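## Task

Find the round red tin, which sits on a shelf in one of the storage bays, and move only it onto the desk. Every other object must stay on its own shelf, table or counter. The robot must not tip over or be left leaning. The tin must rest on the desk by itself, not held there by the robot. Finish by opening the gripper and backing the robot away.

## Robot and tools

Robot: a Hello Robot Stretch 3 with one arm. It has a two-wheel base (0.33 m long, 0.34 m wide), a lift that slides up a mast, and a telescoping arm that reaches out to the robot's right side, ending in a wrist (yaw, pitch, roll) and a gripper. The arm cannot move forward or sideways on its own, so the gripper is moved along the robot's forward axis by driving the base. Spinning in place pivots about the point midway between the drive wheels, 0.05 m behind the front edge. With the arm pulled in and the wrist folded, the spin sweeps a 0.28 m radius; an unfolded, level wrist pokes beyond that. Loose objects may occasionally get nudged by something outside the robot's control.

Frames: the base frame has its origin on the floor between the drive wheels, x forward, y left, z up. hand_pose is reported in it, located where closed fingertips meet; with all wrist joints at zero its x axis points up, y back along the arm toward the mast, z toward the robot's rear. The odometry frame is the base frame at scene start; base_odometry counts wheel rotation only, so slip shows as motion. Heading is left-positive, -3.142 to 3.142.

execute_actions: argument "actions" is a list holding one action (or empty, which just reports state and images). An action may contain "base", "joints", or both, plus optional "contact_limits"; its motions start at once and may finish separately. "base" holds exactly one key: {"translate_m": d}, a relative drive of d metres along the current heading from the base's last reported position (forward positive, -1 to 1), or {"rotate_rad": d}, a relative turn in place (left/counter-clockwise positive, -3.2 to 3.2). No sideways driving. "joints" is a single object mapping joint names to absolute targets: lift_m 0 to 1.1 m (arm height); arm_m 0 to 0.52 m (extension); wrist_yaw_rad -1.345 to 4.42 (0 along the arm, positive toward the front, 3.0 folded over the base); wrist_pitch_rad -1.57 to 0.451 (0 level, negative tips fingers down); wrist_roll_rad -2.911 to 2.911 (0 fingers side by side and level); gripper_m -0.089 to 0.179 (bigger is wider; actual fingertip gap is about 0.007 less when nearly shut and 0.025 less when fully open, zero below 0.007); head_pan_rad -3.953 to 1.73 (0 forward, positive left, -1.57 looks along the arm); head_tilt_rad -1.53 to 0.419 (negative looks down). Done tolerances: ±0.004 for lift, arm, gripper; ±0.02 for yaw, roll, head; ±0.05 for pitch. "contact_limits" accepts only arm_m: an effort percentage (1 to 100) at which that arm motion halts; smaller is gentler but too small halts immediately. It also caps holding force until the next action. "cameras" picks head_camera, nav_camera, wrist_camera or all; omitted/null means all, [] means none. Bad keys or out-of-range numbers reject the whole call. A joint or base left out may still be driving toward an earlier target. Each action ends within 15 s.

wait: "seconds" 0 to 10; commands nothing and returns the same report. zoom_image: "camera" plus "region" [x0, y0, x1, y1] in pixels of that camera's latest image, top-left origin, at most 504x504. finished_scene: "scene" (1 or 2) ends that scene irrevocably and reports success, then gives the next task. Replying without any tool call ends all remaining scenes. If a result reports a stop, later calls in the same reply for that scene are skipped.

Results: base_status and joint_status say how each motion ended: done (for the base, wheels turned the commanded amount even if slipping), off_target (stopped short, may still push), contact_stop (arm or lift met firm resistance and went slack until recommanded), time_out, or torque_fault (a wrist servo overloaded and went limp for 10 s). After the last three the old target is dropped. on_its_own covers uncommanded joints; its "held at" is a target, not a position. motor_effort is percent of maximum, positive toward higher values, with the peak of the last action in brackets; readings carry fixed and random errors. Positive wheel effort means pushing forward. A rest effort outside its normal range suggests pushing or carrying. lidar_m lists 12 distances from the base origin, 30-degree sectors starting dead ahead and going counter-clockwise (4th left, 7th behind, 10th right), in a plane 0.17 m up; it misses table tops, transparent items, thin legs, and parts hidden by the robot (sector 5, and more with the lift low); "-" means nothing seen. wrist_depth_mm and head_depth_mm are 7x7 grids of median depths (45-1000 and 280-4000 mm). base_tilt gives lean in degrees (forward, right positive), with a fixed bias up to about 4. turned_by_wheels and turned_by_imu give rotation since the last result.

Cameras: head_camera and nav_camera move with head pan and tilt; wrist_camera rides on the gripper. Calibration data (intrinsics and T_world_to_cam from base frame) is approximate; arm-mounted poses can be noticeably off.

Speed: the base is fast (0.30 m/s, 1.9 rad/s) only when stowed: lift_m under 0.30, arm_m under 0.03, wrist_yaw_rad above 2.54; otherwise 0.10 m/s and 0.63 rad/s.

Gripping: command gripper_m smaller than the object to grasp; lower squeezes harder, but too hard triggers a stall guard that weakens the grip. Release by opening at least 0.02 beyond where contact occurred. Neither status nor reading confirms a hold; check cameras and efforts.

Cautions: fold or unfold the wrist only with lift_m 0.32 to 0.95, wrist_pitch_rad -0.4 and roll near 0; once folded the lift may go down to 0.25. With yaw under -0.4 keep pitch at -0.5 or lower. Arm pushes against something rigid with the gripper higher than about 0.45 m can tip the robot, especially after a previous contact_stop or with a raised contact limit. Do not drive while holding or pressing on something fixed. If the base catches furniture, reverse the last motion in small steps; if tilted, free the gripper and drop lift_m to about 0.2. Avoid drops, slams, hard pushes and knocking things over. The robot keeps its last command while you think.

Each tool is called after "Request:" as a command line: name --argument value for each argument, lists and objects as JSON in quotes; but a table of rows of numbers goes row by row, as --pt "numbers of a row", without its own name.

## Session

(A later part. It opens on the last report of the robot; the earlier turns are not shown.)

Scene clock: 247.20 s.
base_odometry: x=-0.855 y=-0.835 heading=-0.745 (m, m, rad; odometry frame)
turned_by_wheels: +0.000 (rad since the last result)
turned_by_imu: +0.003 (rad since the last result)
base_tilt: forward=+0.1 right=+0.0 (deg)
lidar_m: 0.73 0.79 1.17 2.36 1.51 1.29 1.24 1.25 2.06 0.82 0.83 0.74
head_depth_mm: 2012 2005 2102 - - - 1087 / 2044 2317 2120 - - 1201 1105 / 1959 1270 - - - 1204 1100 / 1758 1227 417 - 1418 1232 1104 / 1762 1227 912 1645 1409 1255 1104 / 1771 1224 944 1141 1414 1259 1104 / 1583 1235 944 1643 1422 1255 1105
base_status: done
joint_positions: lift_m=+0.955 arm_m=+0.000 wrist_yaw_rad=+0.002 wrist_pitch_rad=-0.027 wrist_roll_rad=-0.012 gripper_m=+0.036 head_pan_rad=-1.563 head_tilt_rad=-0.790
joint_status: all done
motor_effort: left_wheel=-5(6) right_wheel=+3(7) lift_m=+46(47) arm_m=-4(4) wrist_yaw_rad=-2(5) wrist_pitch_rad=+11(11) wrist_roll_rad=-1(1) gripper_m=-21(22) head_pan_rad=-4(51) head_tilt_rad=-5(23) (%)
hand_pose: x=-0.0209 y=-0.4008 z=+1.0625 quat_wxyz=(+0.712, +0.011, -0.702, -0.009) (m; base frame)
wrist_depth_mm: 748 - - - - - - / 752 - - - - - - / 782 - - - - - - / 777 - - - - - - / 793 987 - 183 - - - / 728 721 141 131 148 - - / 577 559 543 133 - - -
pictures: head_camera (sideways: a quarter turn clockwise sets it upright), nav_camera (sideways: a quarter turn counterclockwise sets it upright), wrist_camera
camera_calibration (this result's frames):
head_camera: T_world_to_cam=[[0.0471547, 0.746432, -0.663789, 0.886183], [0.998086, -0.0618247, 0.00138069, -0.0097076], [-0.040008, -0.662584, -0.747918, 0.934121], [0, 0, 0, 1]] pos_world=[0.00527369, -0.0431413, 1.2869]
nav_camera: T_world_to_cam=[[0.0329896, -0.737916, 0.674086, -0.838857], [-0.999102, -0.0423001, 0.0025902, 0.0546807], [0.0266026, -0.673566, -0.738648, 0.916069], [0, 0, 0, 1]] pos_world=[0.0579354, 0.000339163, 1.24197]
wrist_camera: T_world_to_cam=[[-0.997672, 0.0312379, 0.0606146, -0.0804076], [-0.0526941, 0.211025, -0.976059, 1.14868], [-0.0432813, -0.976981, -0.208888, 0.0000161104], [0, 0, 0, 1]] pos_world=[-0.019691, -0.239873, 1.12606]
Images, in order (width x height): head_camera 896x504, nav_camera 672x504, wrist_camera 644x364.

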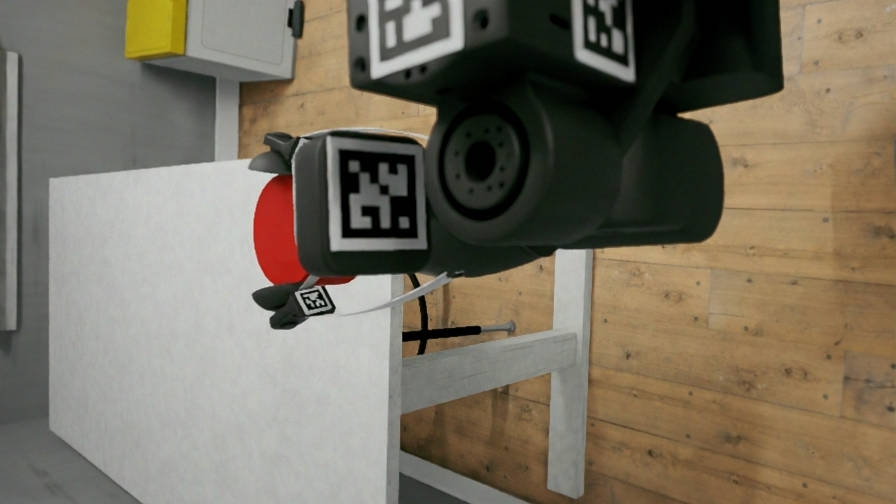

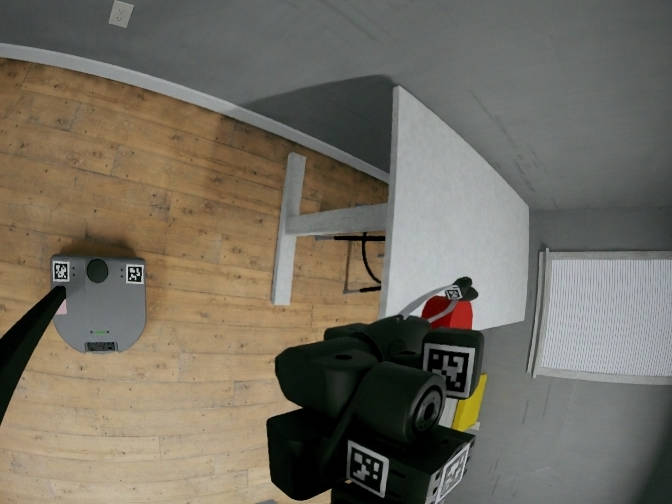

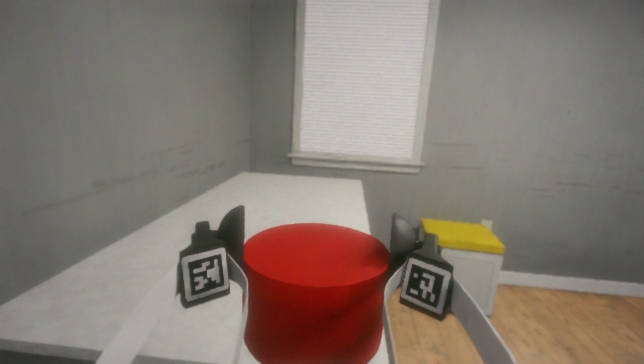

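Request:
execute_actions --actions '[{"base":{"translate_m":0.22},"joints":{"arm_m":0.42}}]' --cameras '[]'

Request:
execute_actions --actions '[{"joints":{"lift_m":0.70}}]'

Scene clock: 261.17 s.
base_odometry: x=-0.693 y=-0.984 heading=-0.745 (m, m, rad; odometry frame)
turned_by_wheels: +0.000 (rad since the last result)
turned_by_imu: +0.002 (rad since the last result)
base_tilt: forward=+0.1 right=+0.0 (deg)
lidar_m: 0.51 0.55 0.82 2.34 2.52 1.48 1.45 1.50 2.14 0.80 0.66 0.52
head_depth_mm: 2010 - 917 1665 1441 1244 1096 / - 1163 934 1677 1417 1248 1099 / - 1144 935 1664 1421 1243 1103 / - 1168 937 1184 1388 1253 1104 / 1756 1227 943 1715 1419 1256 1104 / 1559 1229 946 1632 1435 1252 1103 / 1174 1140 948 1241 1270 1214 1108
base_status: done
joint_positions: lift_m=+0.955 arm_m=+0.420 wrist_yaw_rad=+0.001 wrist_pitch_rad=-0.027 wrist_roll_rad=-0.012 gripper_m=+0.036 head_pan_rad=-1.563 head_tilt_rad=-0.790
joint_status: all done
motor_effort: left_wheel=-4(5) right_wheel=+3(8) lift_m=+47(47) arm_m=+4(4) wrist_yaw_rad=-3(3) wrist_pitch_rad=+11(11) wrist_roll_rad=-1(1) gripper_m=-20(22) head_pan_rad=-4(4) head_tilt_rad=-4(4) (%)
hand_pose: x=-0.0212 y=-0.8201 z=+1.0625 quat_wxyz=(+0.712, +0.010, -0.702, -0.010) (m; base frame)
wrist_depth_mm: 476 664 - - - - - / 481 668 - - - - - / 495 687 - - - - - / 494 709 - - - - - / 497 709 947 183 - - - / 511 674 141 131 147 - - / 515 559 535 133 577 - -
pictures: none
No camera images: the call's "cameras" was empty. Leave "cameras" out to get every camera's image.

Scene clock: 264.33 s.
base_odometry: x=-0.693 y=-0.984 heading=-0.745 (m, m, rad; odometry frame)
turned_by_wheels: +0.000 (rad since the last result)
turned_by_imu: +0.001 (rad since the last result)
base_tilt: forward=+0.0 right=+0.0 (deg)
lidar_m: 0.51 0.55 0.82 2.34 2.51 1.48 1.45 1.49 2.14 0.80 0.66 0.52
head_depth_mm: 2041 2223 930 1663 1443 1272 - / 1934 1210 935 1709 - 1229 1094 / 1740 1216 998 1670 1417 1247 1103 / 1740 1222 891 1185 1386 1248 1103 / 1765 1221 941 1723 1420 1249 1105 / 1563 1231 941 1641 1433 1256 1106 / 1163 1141 948 1246 1270 1210 1108
base_status: not commanded
joint_positions: lift_m=+0.700 arm_m=+0.420 wrist_yaw_rad=+0.001 wrist_pitch_rad=-0.027 wrist_roll_rad=-0.012 gripper_m=+0.036 head_pan_rad=-1.563 head_tilt_rad=-0.790
joint_status: all done
motor_effort: left_wheel=-4(4) right_wheel=+3(3) lift_m=+37(39) arm_m=+4(4) wrist_yaw_rad=-1(2) wrist_pitch_rad=+11(11) wrist_roll_rad=-1(1) gripper_m=-22(22) head_pan_rad=-5(4) head_tilt_rad=-4(4) (%)
hand_pose: x=-0.0212 y=-0.8201 z=+0.8078 quat_wxyz=(+0.712, +0.010, -0.702, -0.010) (m; base frame)
wrist_depth_mm: 477 657 - - - - - / 483 674 - - - - - / 492 692 - - - - - / 482 621 648 716 763 - - / 361 368 415 181 453 435 - / 261 267 142 132 148 300 306 / 203 206 201 133 213 228 233
pictures: head_camera (sideways: a quarter turn clockwise sets it upright), nav_camera (sideways: a quarter turn counterclockwise sets it upright), wrist_camera
camera_calibration (this result's frames):
head_camera: T_world_to_cam=[[0.0473583, 0.746509, -0.663687, 0.886049], [0.998069, -0.0620981, 0.00137117, -0.00969511], [-0.0401901, -0.662471, -0.748009, 0.93424], [0, 0, 0, 1]] pos_world=[0.00526187, -0.043139, 1.28689]
nav_camera: T_world_to_cam=[[0.0327883, -0.738017, 0.673985, -0.838725], [-0.999113, -0.042027, 0.0025855, 0.0546869], [0.0264174, -0.673472, -0.73874, 0.91619], [0, 0, 0, 1]] pos_world=[0.0579354, 0.000333157, 1.24197]
wrist_camera: T_world_to_cam=[[-0.99763, 0.032565, 0.0606147, -0.0511194], [-0.0524134, 0.211095, -0.976059, 0.988616], [-0.0445808, -0.976923, -0.208888, -0.462876], [0, 0, 0, 1]] pos_world=[-0.0198168, -0.659221, 0.871357]
Images, in order (width x height): head_camera 896x504, nav_camera 672x504, wrist_camera 644x364.

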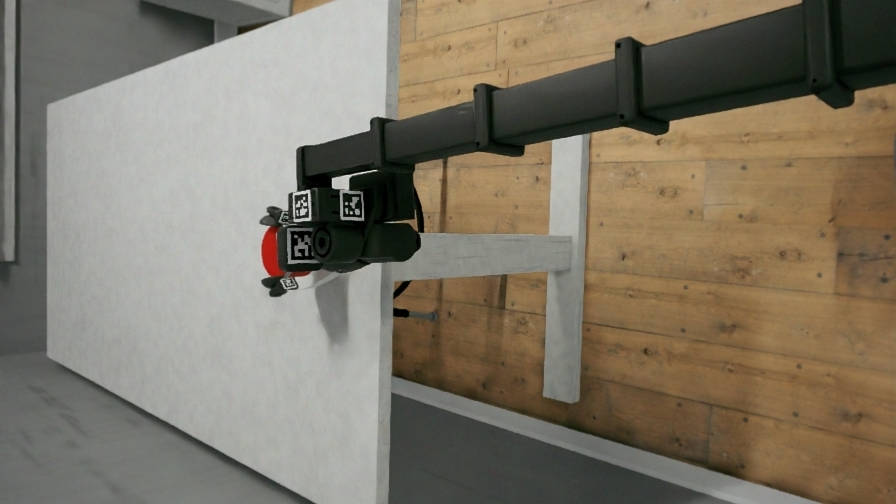

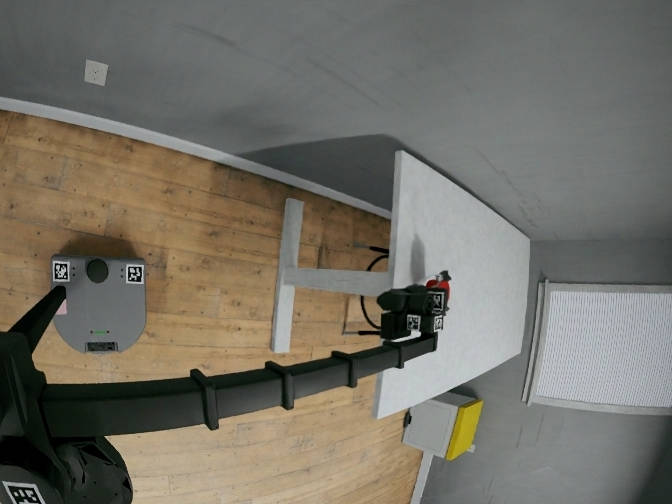

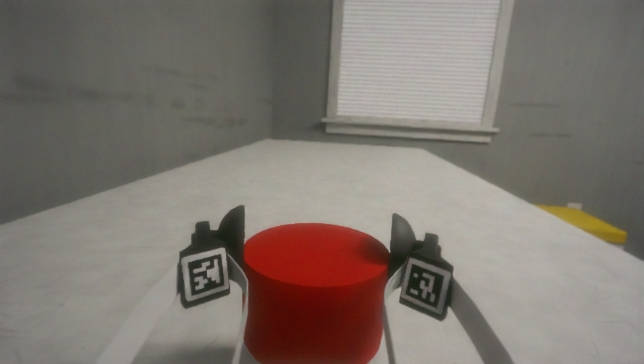

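Request:
execute_actions --actions '[{"joints":{"lift_m":0.66}}]' --cameras '[]'

Request:
execute_actions --actions '[{"joints":{"gripper_m":0.15}}]' --cameras '["wrist_camera"]'

Request:
execute_actions --actions '[{"joints":{"lift_m":0.76}}]' --cameras '[]'

Request:
execute_actions --actions '[{"joints":{"arm_m":0}}]'

Scene clock: 274.97 s.
base_odometry: x=-0.693 y=-0.984 heading=-0.745 (m, m, rad; odometry frame)
turned_by_wheels: +0.000 (rad since the last result)
turned_by_imu: +0.001 (rad since the last result)
base_tilt: forward=+0.0 right=+0.0 (deg)
lidar_m: 0.51 0.55 0.82 2.34 2.52 1.48 1.45 1.49 2.14 0.80 0.66 0.52
head_depth_mm: 2040 2209 932 1658 1445 1244 - / 1929 1216 933 1684 - - 1094 / 1739 1216 987 1640 1418 1249 1104 / 1747 1220 1004 1228 1385 1255 1105 / 1759 1231 940 1720 1424 1258 1104 / 1570 1227 941 1632 1431 1260 1107 / 1164 1140 945 1247 1269 1212 1105
base_status: not commanded
joint_positions: lift_m=+0.660 arm_m=+0.420 wrist_yaw_rad=+0.001 wrist_pitch_rad=-0.021 wrist_roll_rad=-0.012 gripper_m=+0.036 head_pan_rad=-1.563 head_tilt_rad=-0.790
joint_status: all done
motor_effort: left_wheel=-4(4) right_wheel=+3(3) lift_m=+36(36) arm_m=+4(4) wrist_yaw_rad=-2(1) wrist_pitch_rad=+8(11) wrist_roll_rad=-1(1) gripper_m=-22(21) head_pan_rad=-4(4) head_tilt_rad=-4(5) (%)
hand_pose: x=-0.0212 y=-0.8203 z=+0.7695 quat_wxyz=(+0.712, +0.008, -0.702, -0.007) (m; base frame)
wrist_depth_mm: 475 660 - - - - - / 481 671 - - - - - / 489 678 - - - - - / 438 469 496 536 574 628 - / 270 279 311 181 338 330 343 / 195 199 141 132 147 226 231 / 153 155 151 133 159 170 173
pictures: none
No camera images: the call's "cameras" was empty. Leave "cameras" out to get every camera's image.

Scene clock: 276.60 s.
base_odometry: x=-0.693 y=-0.984 heading=-0.745 (m, m, rad; odometry frame)
turned_by_wheels: +0.000 (rad since the last result)
turned_by_imu: +0.000 (rad since the last result)
base_tilt: forward=+0.0 right=+0.0 (deg)
lidar_m: 0.51 0.55 0.82 2.34 2.52 1.48 1.45 1.49 2.14 0.80 0.66 0.52
head_depth_mm: 2031 2213 932 1664 1439 1246 - / 1923 1214 934 1674 - - 1094 / 1734 1215 999 1637 1419 1255 1100 / 1743 1222 968 1231 1385 1253 1106 / 1760 1221 942 1724 1426 1255 1104 / 1567 1229 942 1639 1438 1261 1103 / 1167 1140 945 1241 1267 1211 1108
base_status: not commanded
joint_positions: lift_m=+0.660 arm_m=+0.420 wrist_yaw_rad=+0.001 wrist_pitch_rad=-0.021 wrist_roll_rad=-0.012 gripper_m=+0.150 head_pan_rad=-1.563 head_tilt_rad=-0.790
joint_status: all done
motor_effort: left_wheel=-4(4) right_wheel=+3(3) lift_m=+36(36) arm_m=+4(4) wrist_yaw_rad=-1(1) wrist_pitch_rad=+9(9) wrist_roll_rad=-1(1) gripper_m=+1(97) head_pan_rad=-4(3) head_tilt_rad=-5(4) (%)
hand_pose: x=-0.0212 y=-0.8203 z=+0.7693 quat_wxyz=(+0.712, +0.008, -0.702, -0.007) (m; base frame)
wrist_depth_mm: 476 654 - - - - - / 483 681 - - - - - / 491 697 - - - - - / 440 460 499 530 564 627 - / 273 301 287 181 315 358 343 / 204 191 193 134 205 - 231 / 148 156 151 136 159 161 175
pictures: wrist_camera
camera_calibration (this result's frames):
wrist_camera: T_world_to_cam=[[-0.99763, 0.0329182, 0.0604198, -0.0483418], [-0.0524085, 0.205423, -0.977269, 0.947373], [-0.0445816, -0.97812, -0.203211, -0.476435], [0, 0, 0, 1]] pos_world=[-0.0198171, -0.659031, 0.831942]
Images, in order (width x height): wrist_camera 644x364.

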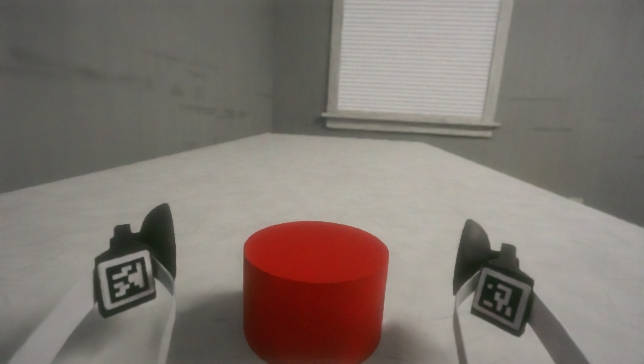

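Scene clock: 278.33 s.
base_odometry: x=-0.693 y=-0.984 heading=-0.745 (m, m, rad; odometry frame)
turned_by_wheels: +0.000 (rad since the last result)
turned_by_imu: +0.000 (rad since the last result)
base_tilt: forward=+0.0 right=+0.0 (deg)
lidar_m: 0.51 0.55 0.82 2.34 2.51 1.47 1.45 1.49 2.13 0.80 0.66 0.52
head_depth_mm: 2042 2202 932 1674 1475 - - / 1929 1219 962 - 1411 1251 1101 / 1726 1271 - 1678 1418 1252 1102 / 1748 1282 891 1187 1386 1255 1105 / 1747 1220 939 1719 1421 1252 1103 / 1574 1220 942 1633 1438 1259 1103 / 1168 1139 944 1245 1266 1214 1107
base_status: not commanded
joint_positions: lift_m=+0.760 arm_m=+0.420 wrist_yaw_rad=+0.001 wrist_pitch_rad=-0.021 wrist_roll_rad=-0.012 gripper_m=+0.150 head_pan_rad=-1.563 head_tilt_rad=-0.790
joint_status: all done
motor_effort: left_wheel=-4(4) right_wheel=+3(3) lift_m=+46(48) arm_m=+4(4) wrist_yaw_rad=-1(1) wrist_pitch_rad=+8(9) wrist_roll_rad=-1(1) gripper_m=-1(1) head_pan_rad=-4(4) head_tilt_rad=-5(4) (%)
hand_pose: x=-0.0212 y=-0.8203 z=+0.8692 quat_wxyz=(+0.712, +0.008, -0.702, -0.007) (m; base frame)
wrist_depth_mm: 477 666 - - - - - / 484 679 - - - - - / 490 696 - - - - - / 487 708 939 - - - - / 492 577 552 570 594 768 - / 384 360 391 400 412 - - / 288 293 297 305 313 305 328
pictures: none
No camera images: the call's "cameras" was empty. Leave "cameras" out to get every camera's image.

Scene clock: 282.63 s.
base_odometry: x=-0.693 y=-0.984 heading=-0.745 (m, m, rad; odometry frame)
turned_by_wheels: +0.000 (rad since the last result)
turned_by_imu: +0.001 (rad since the last result)
base_tilt: forward=+0.1 right=+0.0 (deg)
lidar_m: 0.51 0.55 0.82 2.34 2.51 1.48 1.45 1.49 2.14 0.80 0.66 0.52
head_depth_mm: 2045 2219 932 1666 1442 - - / 1929 1212 935 1673 1412 - - / 1744 1220 934 1666 1442 - 1071 / 1760 1222 910 1184 1380 1234 1083 / 1752 1231 941 1733 1421 1252 1104 / 1571 1231 944 1639 1440 1259 1104 / 1169 1141 944 1243 1271 1212 1108
base_status: not commanded
joint_positions: lift_m=+0.760 arm_m=+0.000 wrist_yaw_rad=+0.001 wrist_pitch_rad=-0.020 wrist_roll_rad=-0.012 gripper_m=+0.150 head_pan_rad=-1.563 head_tilt_rad=-0.790
joint_status: all done
motor_effort: left_wheel=-4(4) right_wheel=+3(3) lift_m=+46(45) arm_m=-4(2) wrist_yaw_rad=-1(1) wrist_pitch_rad=+8(8) wrist_roll_rad=-1(1) gripper_m=+0(2) head_pan_rad=-5(4) head_tilt_rad=-5(5) (%)
hand_pose: x=-0.0213 y=-0.4010 z=+0.8693 quat_wxyz=(+0.712, +0.008, -0.702, -0.007) (m; base frame)
wrist_depth_mm: 515 733 - - - - - / 523 750 - - - - - / 542 764 - - - - - / 547 727 964 - - - - / 531 583 552 571 608 - - / 543 - - 626 - - - / 602 805 - - - - -
pictures: head_camera (sideways: a quarter turn clockwise sets it upright), nav_camera (sideways: a quarter turn counterclockwise sets it upright), wrist_camera
camera_calibration (this result's frames):
head_camera: T_world_to_cam=[[0.0473583, 0.746513, -0.663683, 0.886043], [0.998069, -0.0620982, 0.00137075, -0.00969457], [-0.0401902, -0.662466, -0.748013, 0.934245], [0, 0, 0, 1]] pos_world=[0.00526186, -0.043139, 1.28689]
nav_camera: T_world_to_cam=[[0.0327883, -0.738021, 0.673981, -0.838719], [-0.999113, -0.0420269, 0.0025853, 0.0546872], [0.0264173, -0.673468, -0.738745, 0.916195], [0, 0, 0, 1]] pos_world=[0.0579354, 0.000333507, 1.24197]
wrist_camera: T_world_to_cam=[[-0.997625, 0.033116, 0.0603886, -0.0681128], [-0.0523788, 0.204522, -0.97746, 0.958711], [-0.0447204, -0.978302, -0.202302, -0.0468625], [0, 0, 0, 1]] pos_world=[-0.0198306, -0.239668, 0.931734]
Images, in order (width x height): head_camera 896x504, nav_camera 672x504, wrist_camera 644x364.

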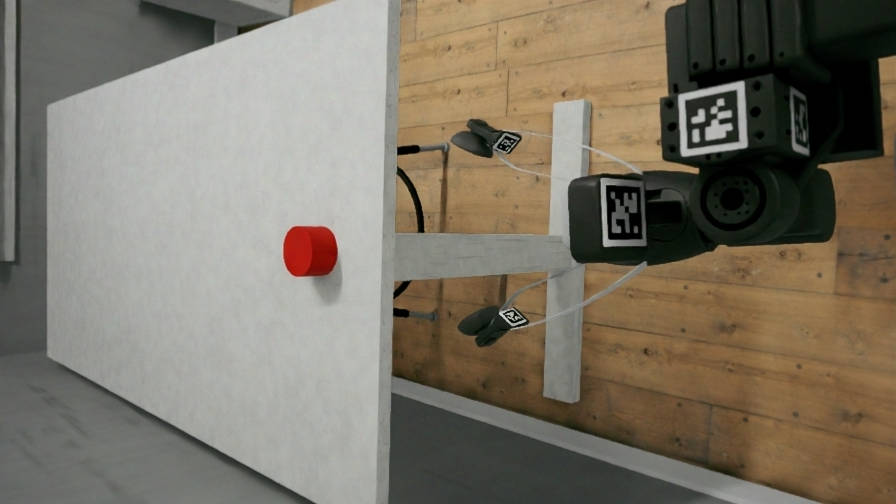

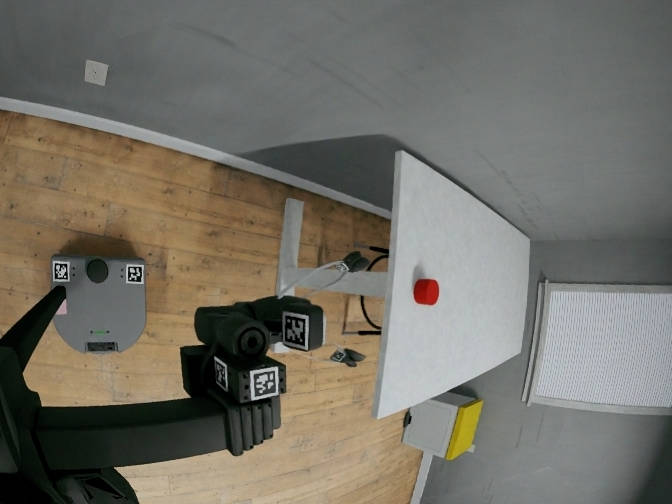

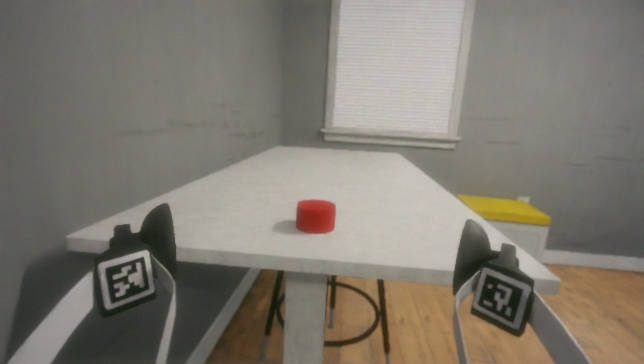

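Request:
finished_scene --scene 1

The scene is finished: the task was done.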